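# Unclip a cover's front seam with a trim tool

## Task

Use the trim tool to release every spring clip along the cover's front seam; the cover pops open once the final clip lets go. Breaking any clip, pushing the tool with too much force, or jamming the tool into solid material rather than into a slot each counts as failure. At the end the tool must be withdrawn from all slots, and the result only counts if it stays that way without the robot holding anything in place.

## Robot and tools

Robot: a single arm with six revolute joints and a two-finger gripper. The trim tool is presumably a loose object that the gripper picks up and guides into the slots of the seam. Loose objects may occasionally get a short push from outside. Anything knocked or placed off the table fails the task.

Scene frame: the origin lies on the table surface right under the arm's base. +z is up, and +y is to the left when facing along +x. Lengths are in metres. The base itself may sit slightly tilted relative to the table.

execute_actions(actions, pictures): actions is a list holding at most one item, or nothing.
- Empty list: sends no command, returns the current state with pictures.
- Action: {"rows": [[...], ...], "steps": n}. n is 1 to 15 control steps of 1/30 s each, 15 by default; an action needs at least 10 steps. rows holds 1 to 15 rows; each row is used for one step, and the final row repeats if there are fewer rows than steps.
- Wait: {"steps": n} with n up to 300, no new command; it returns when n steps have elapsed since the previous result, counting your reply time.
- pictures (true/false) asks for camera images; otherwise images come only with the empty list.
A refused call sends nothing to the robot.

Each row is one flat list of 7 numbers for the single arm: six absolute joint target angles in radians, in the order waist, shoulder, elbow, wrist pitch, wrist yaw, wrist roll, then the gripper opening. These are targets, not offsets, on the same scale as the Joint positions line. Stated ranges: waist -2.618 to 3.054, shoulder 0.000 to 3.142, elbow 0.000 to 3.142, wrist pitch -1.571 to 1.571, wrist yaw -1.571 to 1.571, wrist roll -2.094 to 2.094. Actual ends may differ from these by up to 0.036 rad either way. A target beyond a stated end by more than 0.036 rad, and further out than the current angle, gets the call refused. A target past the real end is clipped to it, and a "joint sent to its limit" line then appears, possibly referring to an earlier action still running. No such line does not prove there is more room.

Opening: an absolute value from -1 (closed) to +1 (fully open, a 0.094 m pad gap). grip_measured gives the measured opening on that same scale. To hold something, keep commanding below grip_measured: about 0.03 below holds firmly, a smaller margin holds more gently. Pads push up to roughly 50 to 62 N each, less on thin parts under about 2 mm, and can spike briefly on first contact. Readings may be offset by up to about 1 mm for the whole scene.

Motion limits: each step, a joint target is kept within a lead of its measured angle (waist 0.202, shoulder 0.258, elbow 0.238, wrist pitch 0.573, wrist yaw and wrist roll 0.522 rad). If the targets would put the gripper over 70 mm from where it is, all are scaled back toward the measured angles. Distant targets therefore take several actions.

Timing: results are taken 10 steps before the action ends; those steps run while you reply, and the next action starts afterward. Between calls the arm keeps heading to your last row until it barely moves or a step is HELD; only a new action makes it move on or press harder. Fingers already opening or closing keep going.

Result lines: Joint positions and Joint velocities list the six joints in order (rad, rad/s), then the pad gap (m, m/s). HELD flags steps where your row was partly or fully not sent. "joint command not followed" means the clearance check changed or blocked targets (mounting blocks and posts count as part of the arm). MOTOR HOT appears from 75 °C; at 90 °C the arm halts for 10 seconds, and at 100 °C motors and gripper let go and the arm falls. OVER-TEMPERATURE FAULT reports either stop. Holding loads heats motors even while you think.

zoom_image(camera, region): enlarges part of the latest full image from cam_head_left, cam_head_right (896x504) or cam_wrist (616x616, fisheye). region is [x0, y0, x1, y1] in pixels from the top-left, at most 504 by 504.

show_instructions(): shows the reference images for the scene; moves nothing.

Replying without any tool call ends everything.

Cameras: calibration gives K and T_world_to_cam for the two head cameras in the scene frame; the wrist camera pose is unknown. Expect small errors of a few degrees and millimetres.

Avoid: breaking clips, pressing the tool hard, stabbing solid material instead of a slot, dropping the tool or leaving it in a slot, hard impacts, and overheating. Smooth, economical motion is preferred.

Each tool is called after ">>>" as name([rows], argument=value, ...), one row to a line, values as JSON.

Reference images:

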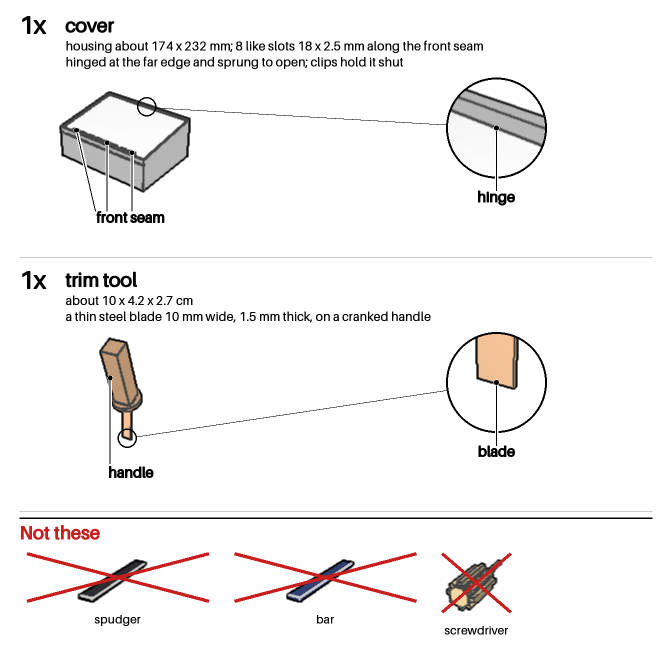

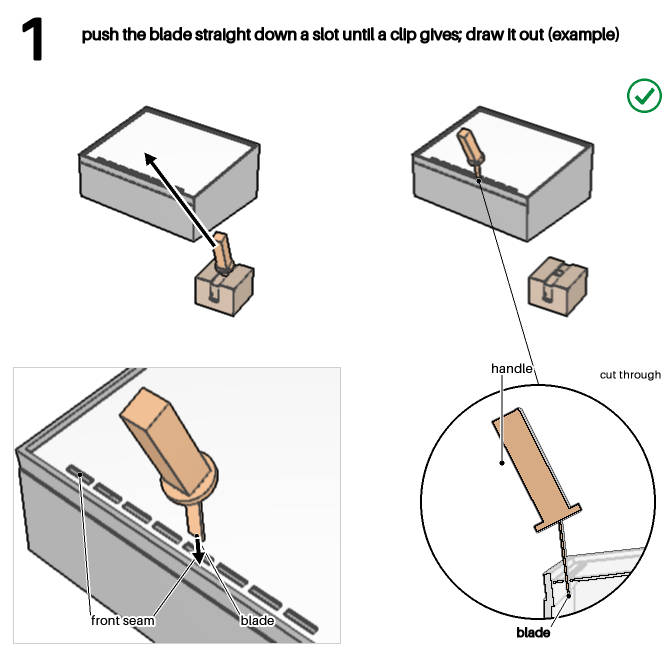

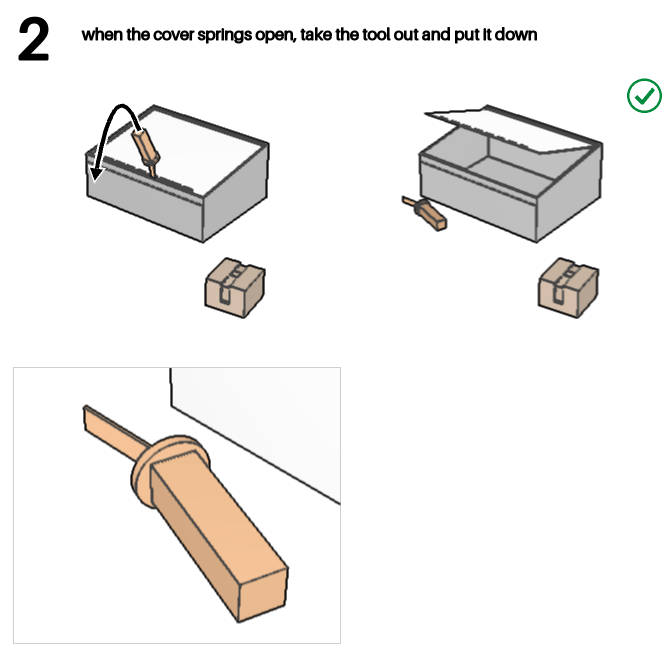

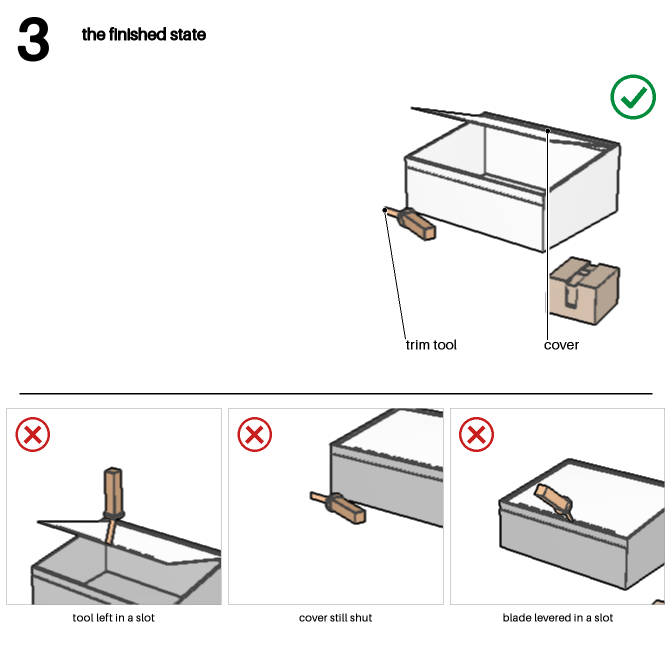

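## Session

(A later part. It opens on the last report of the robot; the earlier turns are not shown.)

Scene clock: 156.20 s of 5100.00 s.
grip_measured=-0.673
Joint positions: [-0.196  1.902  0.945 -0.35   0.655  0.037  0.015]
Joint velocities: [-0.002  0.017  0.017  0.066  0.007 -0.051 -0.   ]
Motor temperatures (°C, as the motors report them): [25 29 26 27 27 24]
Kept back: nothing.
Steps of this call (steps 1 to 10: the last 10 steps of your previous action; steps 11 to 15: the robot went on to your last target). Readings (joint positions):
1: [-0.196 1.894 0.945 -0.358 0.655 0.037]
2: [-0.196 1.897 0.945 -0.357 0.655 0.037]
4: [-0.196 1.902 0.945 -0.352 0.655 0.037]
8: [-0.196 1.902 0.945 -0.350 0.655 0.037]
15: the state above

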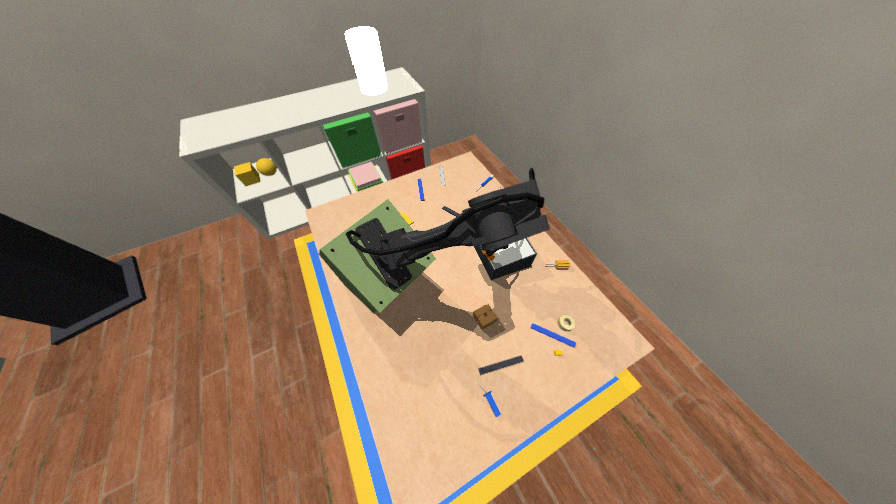

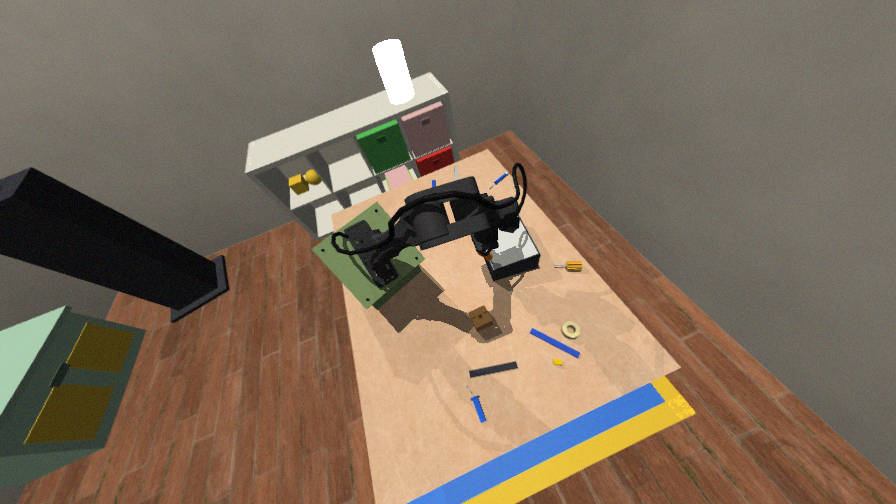

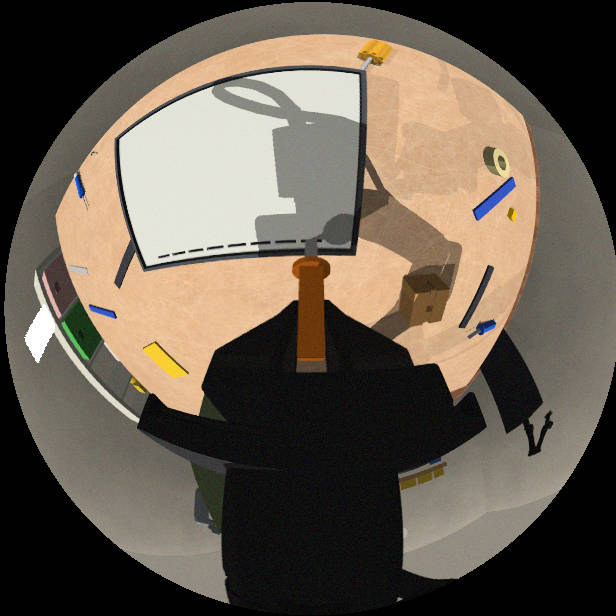

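>>> execute_actions([
  {"rows": [[-0.203,1.926,0.945,-0.334,0.655,0.04,-0.72],[-0.204,1.929,0.945,-0.333,0.655,0.04,-0.72],[-0.205,1.931,0.945,-0.332,0.655,0.04,-0.72],[-0.206,1.932,0.945,-0.332,0.655,0.04,-0.72],[-0.206,1.932,0.945,-0.332,0.655,0.04,-0.72],[-0.206,1.932,0.945,-0.332,0.655,0.04,-0.72],[-0.204,1.916,0.945,-0.332,0.655,0.04,-0.72]], "steps": 12},
])

>>> execute_actions([
  {"steps": 15},
], pictures=true)

>>> zoom_image(camera="cam_wrist", region=[285, 220, 345, 260])

Scene clock: 157.27 s of 5100.00 s.
grip_measured=-0.673
Joint positions: [-0.196  1.904  0.945 -0.349  0.655  0.037  0.015]
Joint velocities: [-0.007  0.046 -0.012  0.022 -0.081 -0.022 -0.   ]
Motor temperatures (°C, as the motors report them): [25 29 26 27 27 24]
Steps of this call (steps 1 to 15: the robot went on to your last target; steps 16 to 30: nothing new was sent; steps 31 to 32: the first 2 steps of this action). Readings (joint positions):
31: [-0.196 1.902 0.945 -0.350 0.655 0.037]
32: the state above

Scene clock: 157.77 s of 5100.00 s.
grip_measured=-0.673
Joint positions: [-0.196  1.912  0.945 -0.341  0.655  0.037  0.015]
Joint velocities: [-0.002  0.007  0.017 -0.007 -0.066  0.022 -0.   ]
Motor temperatures (°C, as the motors report them): [25 29 26 27 27 24]
Kept back: nothing.
Steps of this call (steps 1 to 10: the last 10 steps of your previous action; steps 11 to 15: the robot went on to your last target). Readings (joint positions):
1: [-0.196 1.906 0.945 -0.347 0.655 0.037]
2: [-0.196 1.909 0.945 -0.345 0.655 0.037]
4: [-0.196 1.912 0.945 -0.341 0.655 0.037]
8: [-0.196 1.912 0.945 -0.341 0.655 0.037]
15: the state above
The arm was judged still, so your last target was given up. Only a new action makes it travel on or press farther. Fingers that are still opening or closing keep moving.

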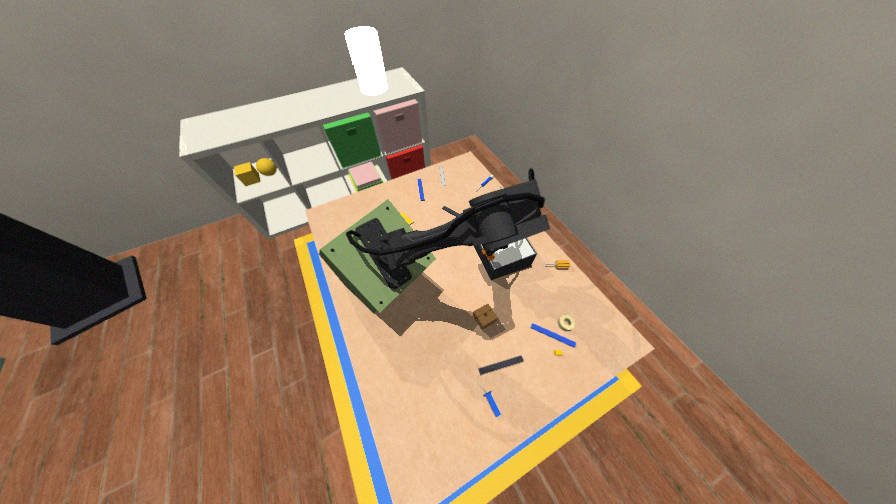

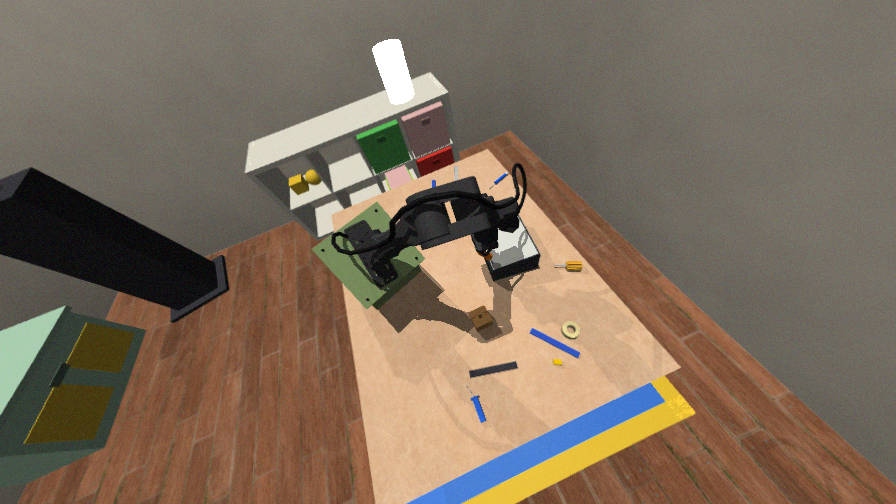

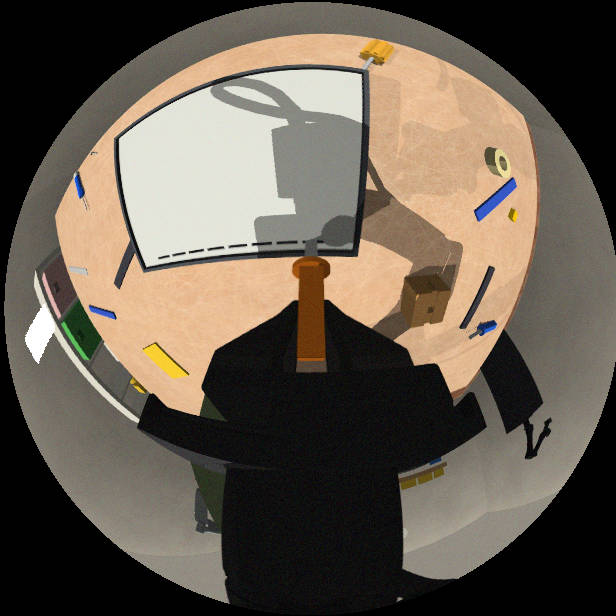

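Region (285, 220, 345, 260) of cam_wrist's 616x616 image, scaled by 8.400, with more detail than that image has.

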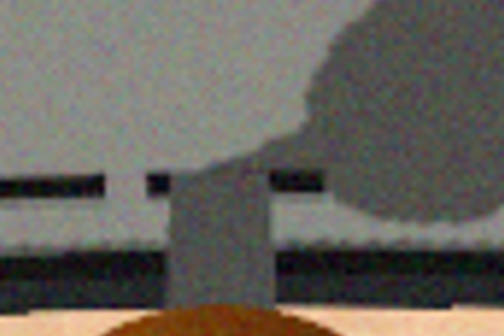

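>>> execute_actions([
  {"rows": [[-0.212,1.916,0.945,-0.332,0.655,0.04,-0.72],[-0.212,1.916,0.945,-0.330,0.655,0.04,-0.72],[-0.210,1.916,0.945,-0.328,0.655,0.04,-0.72],[-0.207,1.916,0.945,-0.328,0.655,0.04,-0.72]], "steps": 12},
])

>>> execute_actions([
  {"steps": 15},
], pictures=true)

>>> zoom_image(camera="cam_wrist", region=[285, 220, 345, 260])

Scene clock: 159.37 s of 5100.00 s.
grip_measured=-0.673
Joint positions: [-0.198  1.912  0.945 -0.341  0.654  0.037  0.015]
Joint velocities: [-0.027 -0.007  0.007  0.095 -0.095  0.051  0.   ]
Motor temperatures (°C, as the motors report them): [25 29 26 27 27 24]
Steps of this call (steps 1 to 46: nothing new was sent; steps 47 to 48: the first 2 steps of this action). Readings (joint positions):
47: [-0.197 1.912 0.945 -0.341 0.655 0.037]
48: the state above

Scene clock: 159.87 s of 5100.00 s.
grip_measured=-0.673
Joint positions: [-0.198  1.912  0.945 -0.34   0.654  0.037  0.015]
Joint velocities: [-0.002 -0.002 -0.002  0.022  0.037 -0.037 -0.002]
Motor temperatures (°C, as the motors report them): [25 29 26 27 27 24]
Kept back: nothing.
Steps of this call (steps 1 to 10: the last 10 steps of your previous action; steps 11 to 15: the robot went on to your last target). Readings (joint positions):
1: [-0.198 1.912 0.945 -0.340 0.654 0.037]
2: [-0.198 1.912 0.945 -0.340 0.654 0.037]
4: [-0.198 1.912 0.945 -0.340 0.654 0.037]
8: [-0.198 1.912 0.945 -0.340 0.654 0.037]
15: the state above
The arm was judged still, so your last target was given up. Only a new action makes it travel on or press farther. Fingers that are still opening or closing keep moving.

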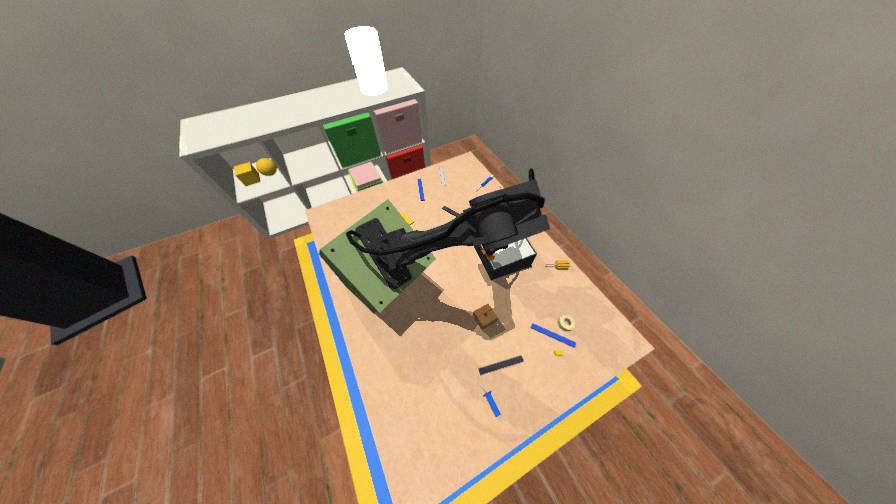

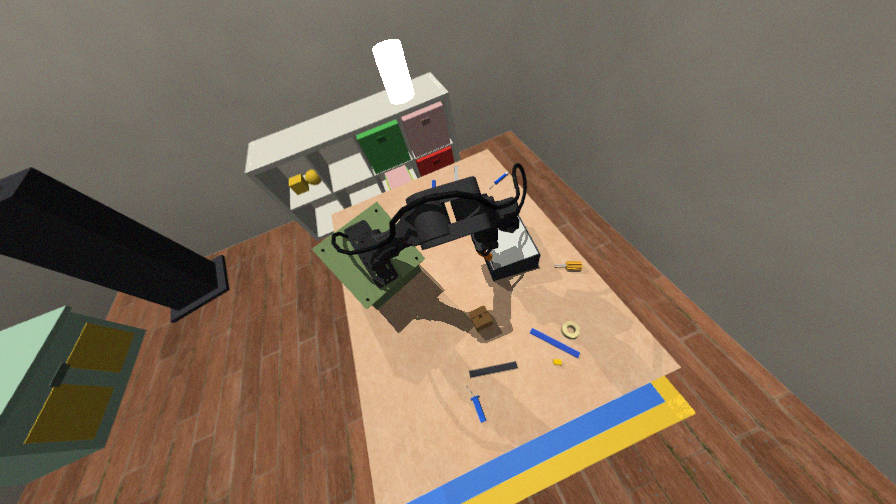

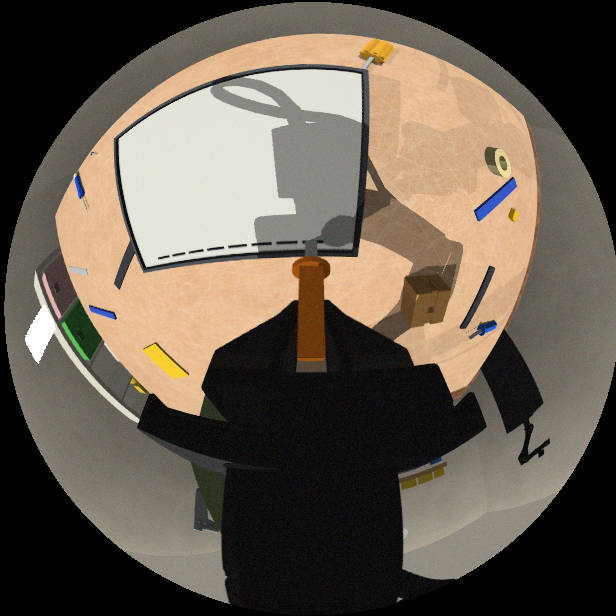

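Region (285, 220, 345, 260) of cam_wrist's 616x616 image, scaled by 8.400, with more detail than that image has.

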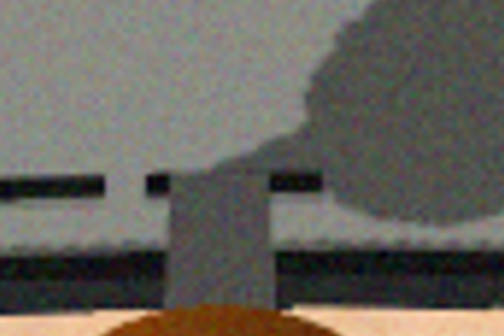

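>>> execute_actions([
  {"rows": [[-0.208,1.936,0.945,-0.326,0.655,0.04,-0.72],[-0.208,1.939,0.945,-0.325,0.655,0.04,-0.72],[-0.208,1.941,0.945,-0.324,0.655,0.04,-0.72],[-0.208,1.942,0.945,-0.323,0.655,0.04,-0.72],[-0.208,1.942,0.945,-0.323,0.655,0.04,-0.72],[-0.208,1.942,0.945,-0.323,0.655,0.04,-0.72],[-0.206,1.926,0.945,-0.323,0.655,0.04,-0.72]], "steps": 12},
])

>>> execute_actions([
  {"steps": 15},
], pictures=true)

>>> zoom_image(camera="cam_wrist", region=[285, 220, 345, 260])

Scene clock: 160.60 s of 5100.00 s.
grip_measured=-0.673
Joint positions: [-0.198  1.912  0.945 -0.34   0.654  0.037  0.015]
Joint velocities: [-0.007  0.012 -0.027  0.037 -0.051 -0.007  0.001]
Motor temperatures (°C, as the motors report them): [25 29 26 27 27 24]
Steps of this call (steps 1 to 20: nothing new was sent; steps 21 to 22: the first 2 steps of this action). Readings (joint positions):
21: [-0.198 1.912 0.945 -0.340 0.654 0.037]
22: the state above

Scene clock: 161.10 s of 5100.00 s.
grip_measured=-0.673
Joint positions: [-0.198  1.912  0.945 -0.34   0.654  0.037  0.015]
Joint velocities: [ 0.007  0.007  0.002 -0.066 -0.022  0.037  0.   ]
Motor temperatures (°C, as the motors report them): [25 29 26 27 27 24]
Kept back: nothing.
Steps of this call (steps 1 to 10: the last 10 steps of your previous action; steps 11 to 15: the robot went on to your last target). Readings (joint positions):
1: [-0.198 1.912 0.945 -0.340 0.654 0.037]
2: [-0.198 1.912 0.945 -0.340 0.654 0.037]
4: [-0.198 1.912 0.945 -0.340 0.654 0.037]
8: [-0.198 1.912 0.945 -0.340 0.654 0.037]
15: the state above
The arm was judged still, so your last target was given up. Only a new action makes it travel on or press farther. Fingers that are still opening or closing keep moving.

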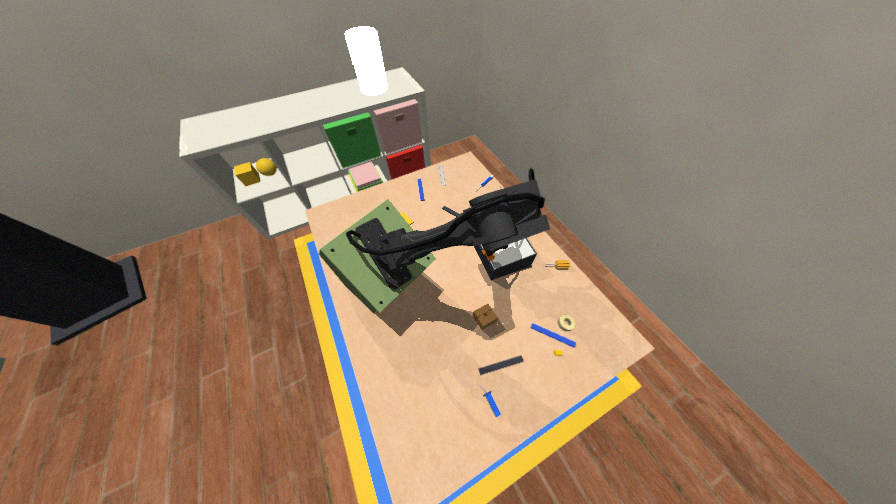

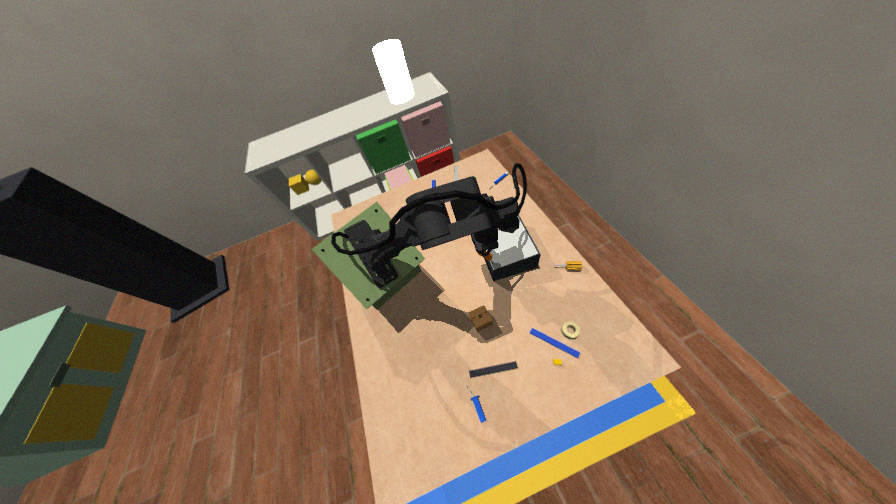

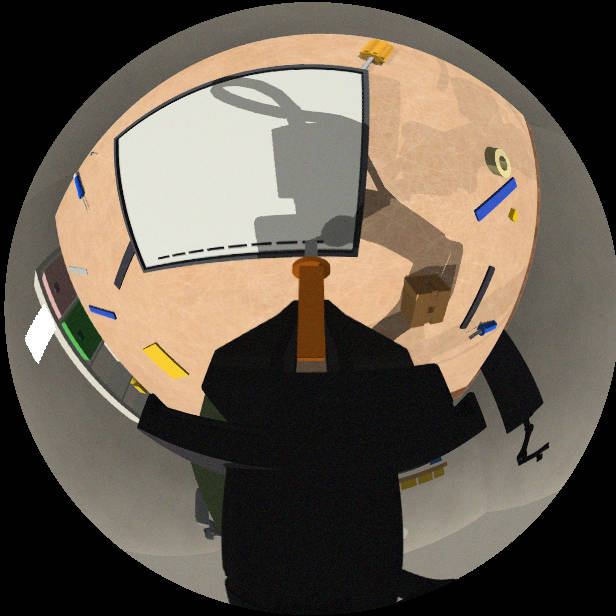

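Region (285, 220, 345, 260) of cam_wrist's 616x616 image, scaled by 8.400, with more detail than that image has.

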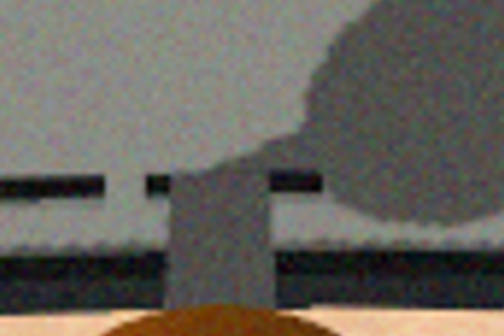

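>>> execute_actions([
  {"rows": [[-0.204,1.940,0.945,-0.326,0.655,0.04,-0.72],[-0.204,1.943,0.945,-0.326,0.655,0.04,-0.72],[-0.204,1.945,0.945,-0.326,0.655,0.04,-0.72],[-0.204,1.947,0.945,-0.326,0.655,0.04,-0.72],[-0.204,1.949,0.945,-0.326,0.655,0.04,-0.72],[-0.204,1.951,0.945,-0.326,0.655,0.04,-0.72],[-0.204,1.953,0.945,-0.326,0.655,0.04,-0.72]], "steps": 15},
])

>>> execute_actions([
  {"steps": 12},
])

Scene clock: 169.23 s of 5100.00 s.
grip_measured=-0.673
Joint positions: [-0.198  1.916  0.945 -0.338  0.655  0.037  0.015]
Joint velocities: [-0.007  0.027 -0.007 -0.022  0.066 -0.066 -0.002]
Motor temperatures (°C, as the motors report them): [25 29 26 27 27 24]
Steps of this call (steps 1 to 90: nothing new was sent; then 4.97 s passed at rest; steps 91 to 95: the first 5 steps of this action). Readings (joint positions):
91: [-0.198 1.912 0.945 -0.340 0.654 0.037]
92: [-0.198 1.912 0.945 -0.340 0.654 0.037]
94: [-0.198 1.914 0.945 -0.339 0.655 0.037]
95: the state above

Scene clock: 169.63 s of 5100.00 s.
grip_measured=-0.673
Joint positions: [-0.198  1.917  0.945 -0.337  0.656  0.037  0.015]
Joint velocities: [-0.007 -0.012 -0.017  0.007  0.022  0.037  0.001]
Motor temperatures (°C, as the motors report them): [25 29 26 27 27 24]
Kept back: nothing.
Steps of this call (steps 1 to 10: the last 10 steps of your previous action; steps 11 to 12: the robot went on to your last target). Readings (joint positions):
1: [-0.198 1.917 0.945 -0.337 0.656 0.037]
2: [-0.198 1.917 0.945 -0.337 0.656 0.037]
4: [-0.198 1.917 0.945 -0.337 0.656 0.037]
8: [-0.198 1.917 0.945 -0.337 0.656 0.037]
12: the state above

>>> execute_actions([
  {"rows": [[-0.204,1.954,0.945,-0.322,0.655,0.04,-0.72],[-0.204,1.956,0.945,-0.322,0.655,0.04,-0.72],[-0.204,1.958,0.945,-0.322,0.655,0.04,-0.72],[-0.204,1.960,0.945,-0.322,0.655,0.04,-0.72],[-0.204,1.962,0.945,-0.322,0.655,0.04,-0.72],[-0.204,1.964,0.945,-0.322,0.655,0.04,-0.72],[-0.204,1.966,0.945,-0.322,0.655,0.04,-0.72]], "steps": 15},
])

>>> execute_actions([
  {"steps": 12},
], pictures=true)

>>> zoom_image(camera="cam_wrist", region=[285, 220, 345, 260])

Scene clock: 170.30 s of 5100.00 s.
grip_measured=-0.673
Joint positions: [-0.198  1.918  0.945 -0.337  0.656  0.037  0.015]
Joint velocities: [-0.007  0.027 -0.017 -0.007  0.007 -0.037 -0.001]
Motor temperatures (°C, as the motors report them): [25 29 26 27 27 24]
Steps of this call (steps 1 to 15: the robot went on to your last target; steps 16 to 20: the first 5 steps of this action). Readings (joint positions):
16: [-0.198 1.917 0.945 -0.337 0.656 0.037]
17: [-0.198 1.917 0.945 -0.337 0.656 0.037]
19: [-0.198 1.917 0.945 -0.337 0.656 0.037]
20: the state above

Scene clock: 170.70 s of 5100.00 s.
grip_measured=-0.673
Joint positions: [-0.198  1.936  0.945 -0.315  0.663  0.037  0.015]
Joint velocities: [-0.012 -0.017 -0.007 -0.007  0.007 -0.066  0.   ]
Motor temperatures (°C, as the motors report them): [25 29 26 27 27 24]
Kept back: nothing.
Steps of this call (steps 1 to 10: the last 10 steps of your previous action; steps 11 to 12: the robot went on to your last target). Readings (joint positions):
1: [-0.198 1.920 0.945 -0.336 0.658 0.037]
2: [-0.198 1.923 0.945 -0.331 0.658 0.037]
4: [-0.198 1.931 0.945 -0.321 0.661 0.037]
8: [-0.198 1.936 0.945 -0.315 0.663 0.037]
12: the state above

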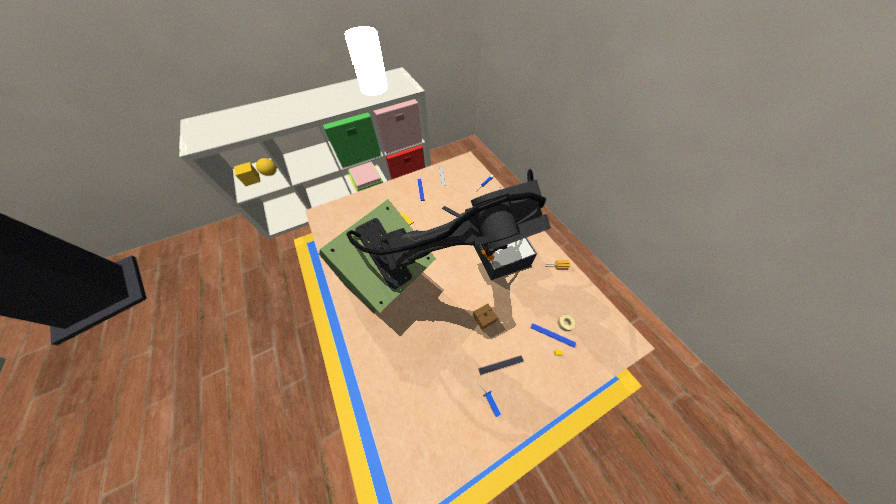

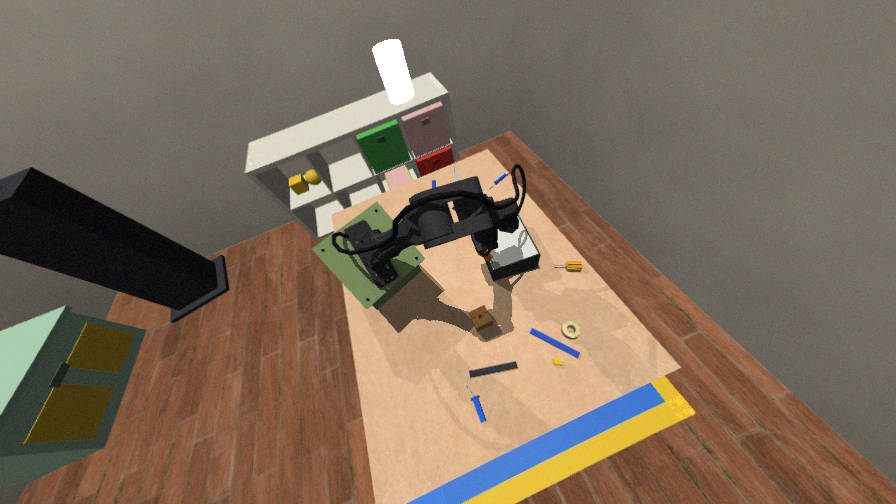

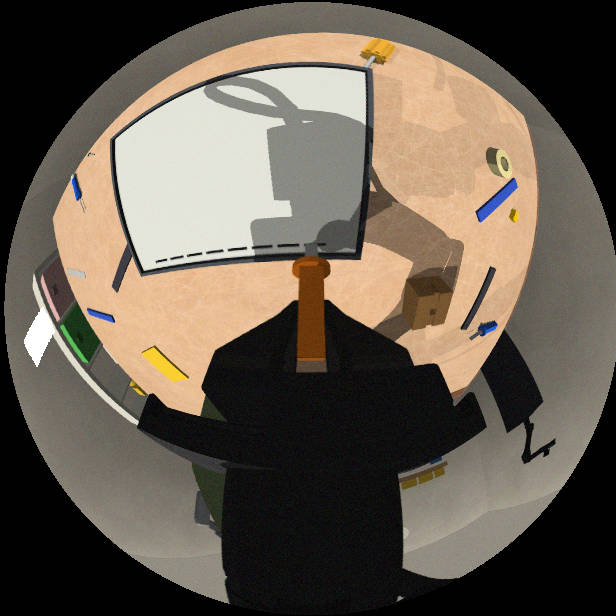

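Region (285, 220, 345, 260) of cam_wrist's 616x616 image, scaled by 8.400, with more detail than that image has.

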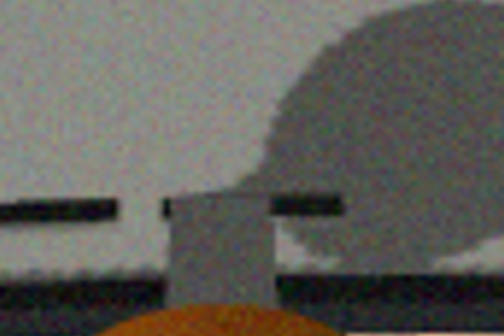

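>>> execute_actions([
  {"rows": [[-0.198,1.916,0.945,-0.327,0.66,0.04,-0.72],[-0.198,1.912,0.945,-0.331,0.66,0.04,-0.72],[-0.198,1.908,0.945,-0.336,0.66,0.04,-0.72],[-0.198,1.904,0.945,-0.340,0.66,0.04,-0.72],[-0.198,1.900,0.945,-0.344,0.66,0.04,-0.72],[-0.198,1.896,0.945,-0.349,0.66,0.04,-0.72],[-0.198,1.892,0.945,-0.353,0.66,0.04,-0.72],[-0.198,1.888,0.945,-0.358,0.66,0.04,-0.72],[-0.198,1.884,0.945,-0.362,0.66,0.04,-0.72],[-0.198,1.880,0.945,-0.366,0.66,0.04,-0.72],[-0.198,1.876,0.945,-0.371,0.66,0.04,-0.72],[-0.198,1.872,0.945,-0.375,0.66,0.04,-0.72],[-0.198,1.868,0.945,-0.379,0.66,0.04,-0.72],[-0.198,1.864,0.945,-0.384,0.66,0.04,-0.72],[-0.198,1.860,0.945,-0.388,0.66,0.04,-0.72]], "steps": 15},
])

>>> execute_actions([
  {"steps": 22},
], pictures=true)

>>> zoom_image(camera="cam_wrist", region=[255, 210, 345, 270])

Scene clock: 174.83 s of 5100.00 s.
grip_measured=-0.673
Joint positions: [-0.198  1.93   0.945 -0.316  0.661  0.037  0.015]
Joint velocities: [ 0.007 -0.046 -0.007 -0.066  0.022 -0.007 -0.   ]
Motor temperatures (°C, as the motors report them): [25 29 26 26 27 24]
Steps of this call (steps 1 to 30: the robot went on to your last target; steps 31 to 90: nothing new was sent; then 0.97 s passed at rest; steps 91 to 95: the first 5 steps of this action). Readings (joint positions):
91: [-0.198 1.934 0.945 -0.315 0.663 0.037]
92: [-0.198 1.933 0.945 -0.315 0.662 0.037]
94: [-0.198 1.931 0.945 -0.315 0.661 0.037]
95: the state above

Scene clock: 175.57 s of 5100.00 s.
grip_measured=-0.673
Joint positions: [-0.198  1.875  0.945 -0.371  0.655  0.037  0.015]
Joint velocities: [-0.002  0.007 -0.012 -0.007 -0.022 -0.007 -0.001]
Motor temperatures (°C, as the motors report them): [25 29 26 26 27 24]
Kept back: nothing.
Steps of this call (steps 1 to 10: the last 10 steps of your previous action; steps 11 to 22: the robot went on to your last target). Readings (joint positions):
1: [-0.198 1.928 0.945 -0.318 0.660 0.037]
2: [-0.198 1.925 0.945 -0.322 0.659 0.037]
4: [-0.198 1.917 0.945 -0.330 0.656 0.037]
8: [-0.198 1.895 0.945 -0.352 0.655 0.037]
22: the state above

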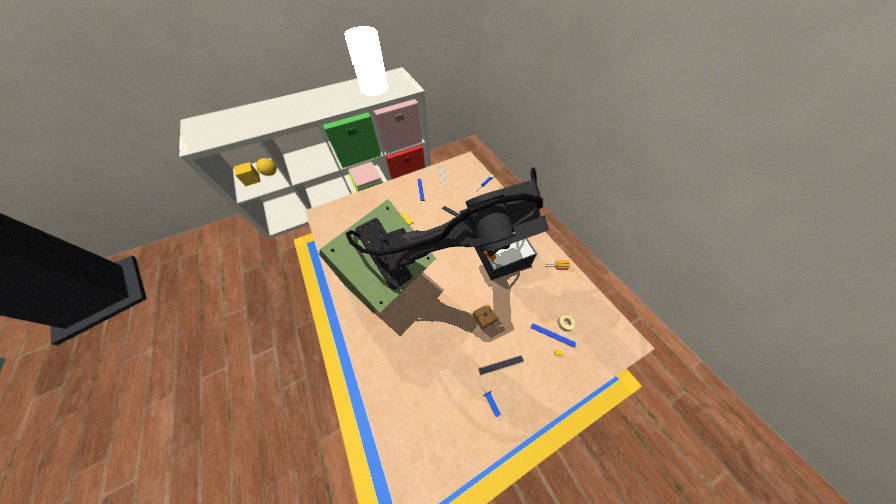

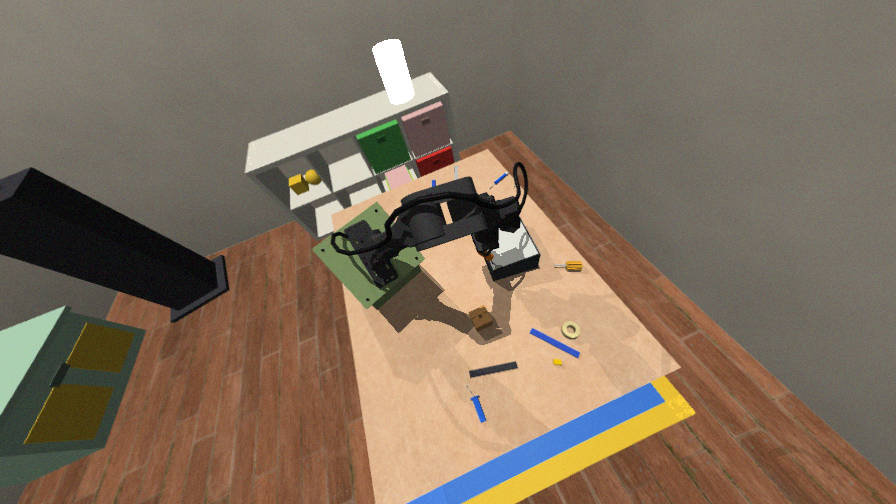

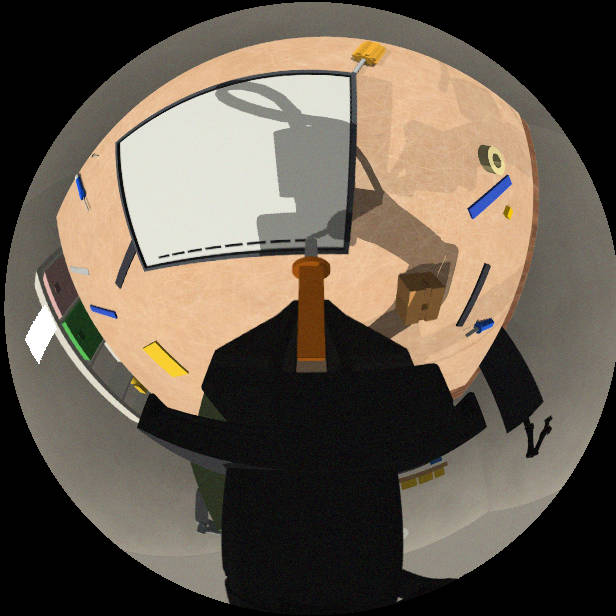

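Region (255, 210, 345, 270) of cam_wrist's 616x616 image, scaled by 5.600, with more detail than that image has.

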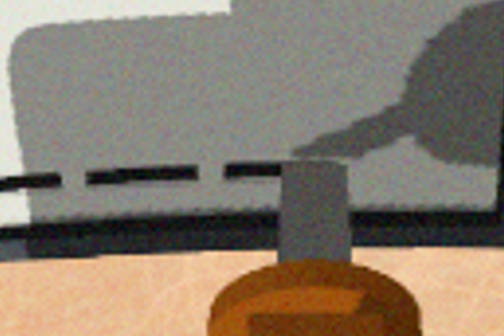

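>>> execute_actions([
  {"rows": [[-0.180,1.880,0.945,-0.368,0.66,0.047,-0.72],[-0.174,1.888,0.945,-0.366,0.662,0.054,-0.72],[-0.168,1.893,0.945,-0.364,0.664,0.061,-0.72],[-0.162,1.897,0.945,-0.362,0.666,0.068,-0.72],[-0.156,1.901,0.945,-0.360,0.668,0.075,-0.72],[-0.150,1.905,0.945,-0.358,0.670,0.082,-0.72],[-0.145,1.909,0.945,-0.357,0.672,0.089,-0.72],[-0.140,1.913,0.945,-0.356,0.674,0.096,-0.72],[-0.135,1.917,0.945,-0.355,0.675,0.103,-0.72],[-0.130,1.921,0.945,-0.354,0.675,0.110,-0.72],[-0.126,1.925,0.945,-0.353,0.675,0.116,-0.72],[-0.122,1.929,0.945,-0.352,0.675,0.122,-0.72],[-0.122,1.933,0.945,-0.352,0.675,0.122,-0.72]], "steps": 15},
])

>>> execute_actions([
  {"steps": 25},
], pictures=true)

>>> zoom_image(camera="cam_wrist", region=[255, 210, 345, 270])

Scene clock: 177.17 s of 5100.00 s.
grip_measured=-0.673
Joint positions: [-0.19   1.876  0.945 -0.372  0.657  0.048  0.015]
Joint velocities: [ 0.149  0.046 -0.012 -0.051  0.022  0.154 -0.   ]
Motor temperatures (°C, as the motors report them): [25 29 26 26 27 24]
Steps of this call (steps 1 to 15: the robot went on to your last target; steps 16 to 43: nothing new was sent; steps 44 to 48: the first 5 steps of this action). Readings (joint positions):
44: [-0.198 1.875 0.945 -0.372 0.655 0.037]
45: [-0.198 1.875 0.945 -0.372 0.655 0.038]
47: [-0.194 1.875 0.945 -0.372 0.656 0.044]
48: the state above

Scene clock: 178.00 s of 5100.00 s.
grip_measured=-0.673
Joint positions: [-0.139  1.919  0.945 -0.366  0.664  0.112  0.015]
Joint velocities: [ 0.007 -0.012 -0.007  0.007 -0.007 -0.007  0.   ]
Motor temperatures (°C, as the motors report them): [25 29 26 26 27 24]
Kept back: nothing.
Steps of this call (steps 1 to 10: the last 10 steps of your previous action; steps 11 to 25: the robot went on to your last target). Readings (joint positions):
1: [-0.184 1.878 0.945 -0.371 0.658 0.053]
2: [-0.177 1.882 0.945 -0.371 0.659 0.058]
4: [-0.163 1.891 0.945 -0.370 0.661 0.069]
8: [-0.143 1.911 0.945 -0.368 0.662 0.092]
25: the state above

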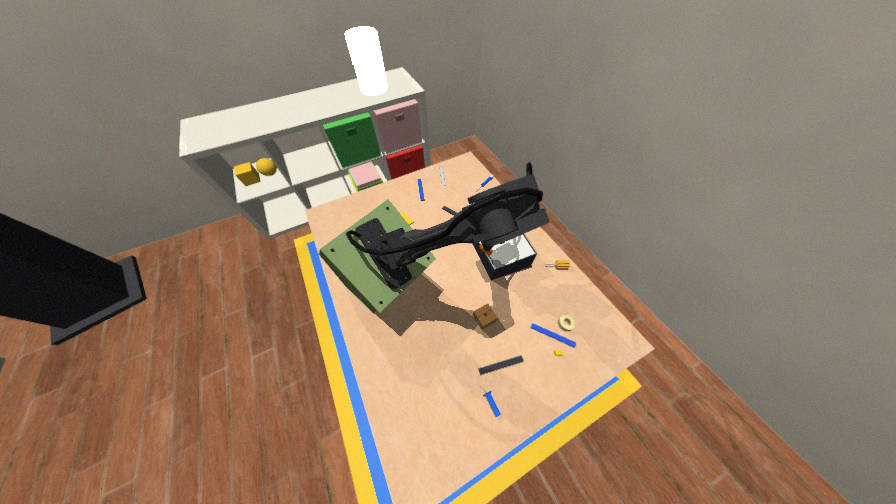

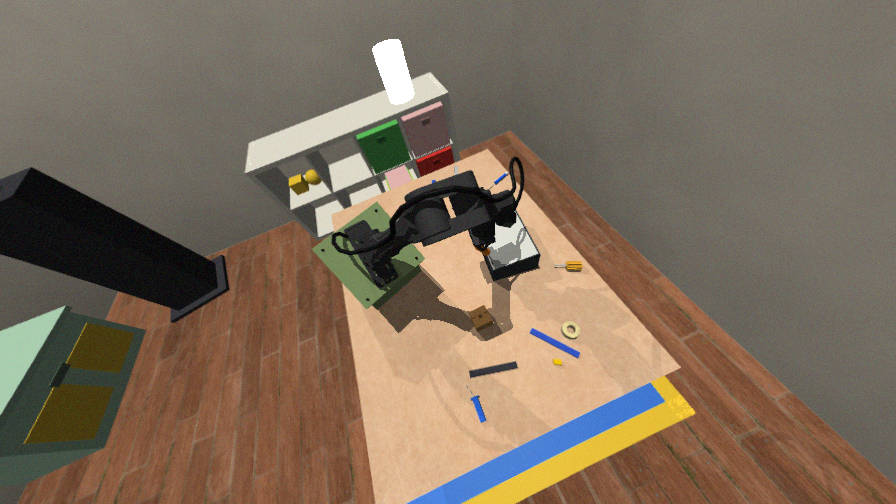

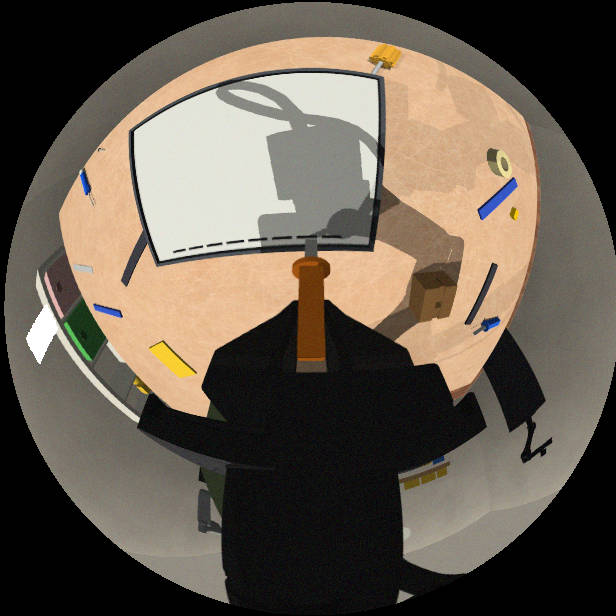

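Region (255, 210, 345, 270) of cam_wrist's 616x616 image, scaled by 5.600, with more detail than that image has.

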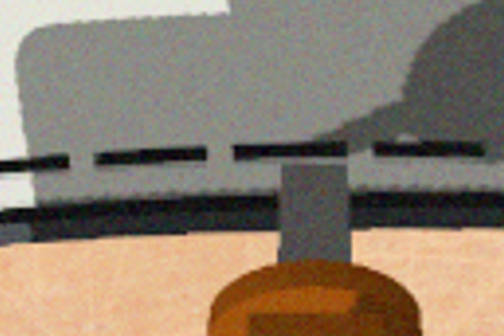

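>>> execute_actions([
  {"rows": [[-0.139,1.919,0.972,-0.366,0.668,0.100,-0.72],[-0.139,1.919,0.976,-0.366,0.668,0.098,-0.72],[-0.139,1.919,0.980,-0.366,0.668,0.096,-0.72]], "steps": 12},
])

>>> execute_actions([
  {"steps": 20},
], pictures=true)

>>> zoom_image(camera="cam_wrist", region=[255, 210, 345, 270])

Scene clock: 179.70 s of 5100.00 s.
grip_measured=-0.673
Joint positions: [-0.139  1.919  0.945 -0.366  0.664  0.111  0.015]
Joint velocities: [ 0.002  0.007 -0.002 -0.066 -0.066 -0.007 -0.001]
Motor temperatures (°C, as the motors report them): [25 29 26 26 27 24]
Steps of this call (steps 1 to 15: the robot went on to your last target; steps 16 to 49: nothing new was sent; steps 50 to 51: the first 2 steps of this action). Readings (joint positions):
50: [-0.139 1.919 0.945 -0.366 0.664 0.112]
51: the state above

Scene clock: 180.37 s of 5100.00 s.
grip_measured=-0.673
Joint positions: [-0.139  1.919  0.945 -0.366  0.664  0.105  0.015]
Joint velocities: [ 0.002 -0.017 -0.012 -0.007 -0.037  0.007 -0.001]
Motor temperatures (°C, as the motors report them): [25 29 26 26 27 24]
Kept back: nothing.
Steps of this call (steps 1 to 10: the last 10 steps of your previous action; steps 11 to 15: the robot went on to your last target; steps 16 to 20: nothing new was sent). Readings (joint positions):
1: [-0.139 1.919 0.945 -0.366 0.664 0.110]
2: [-0.139 1.919 0.945 -0.366 0.664 0.109]
4: [-0.139 1.919 0.945 -0.366 0.664 0.107]
8: [-0.139 1.919 0.945 -0.366 0.664 0.106]
20: the state above
The arm was judged still, so your last target was given up. Only a new action makes it travel on or press farther. Fingers that are still opening or closing keep moving.

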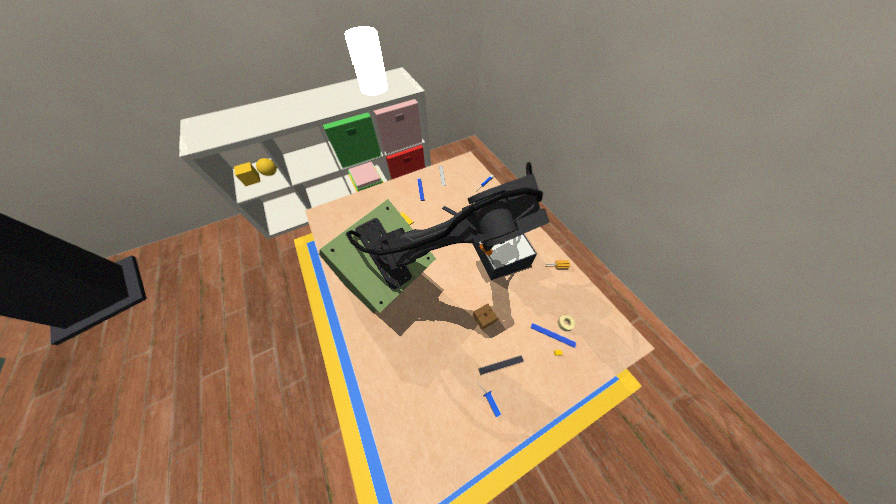

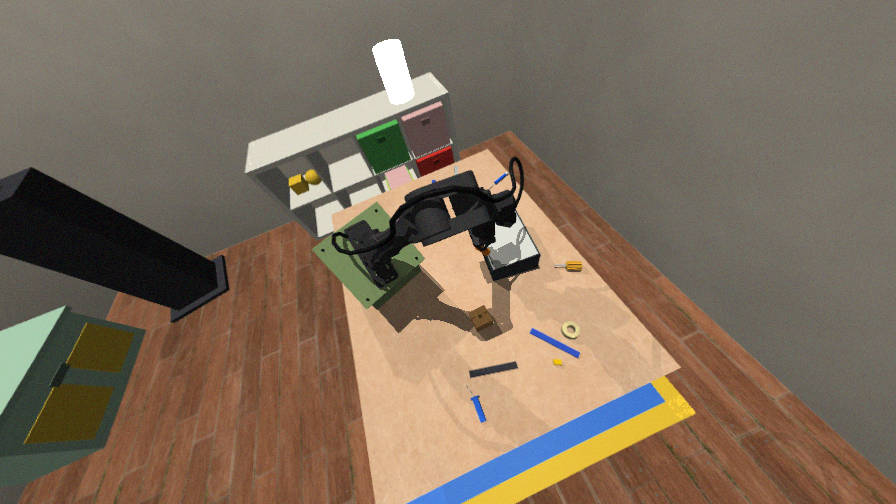

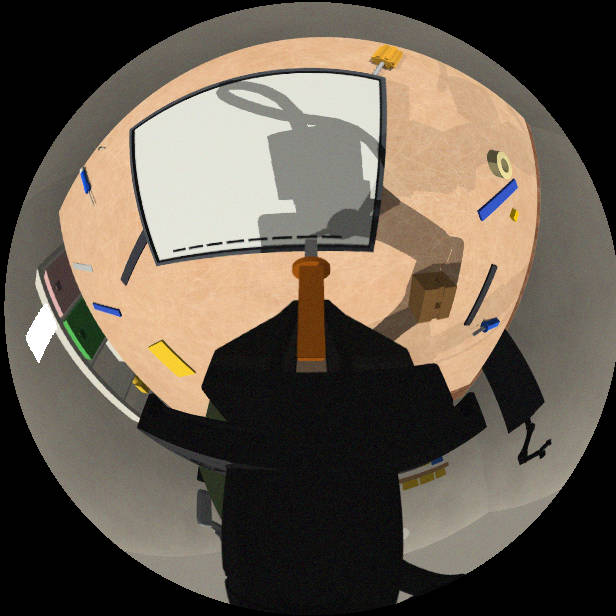

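Region (255, 210, 345, 270) of cam_wrist's 616x616 image, scaled by 5.600, with more detail than that image has.

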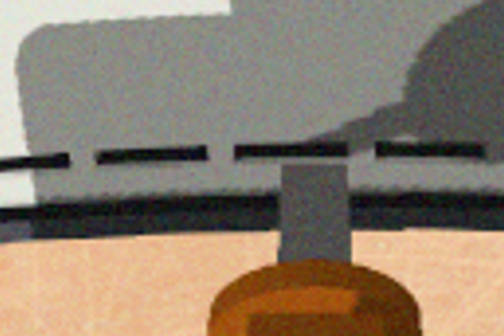

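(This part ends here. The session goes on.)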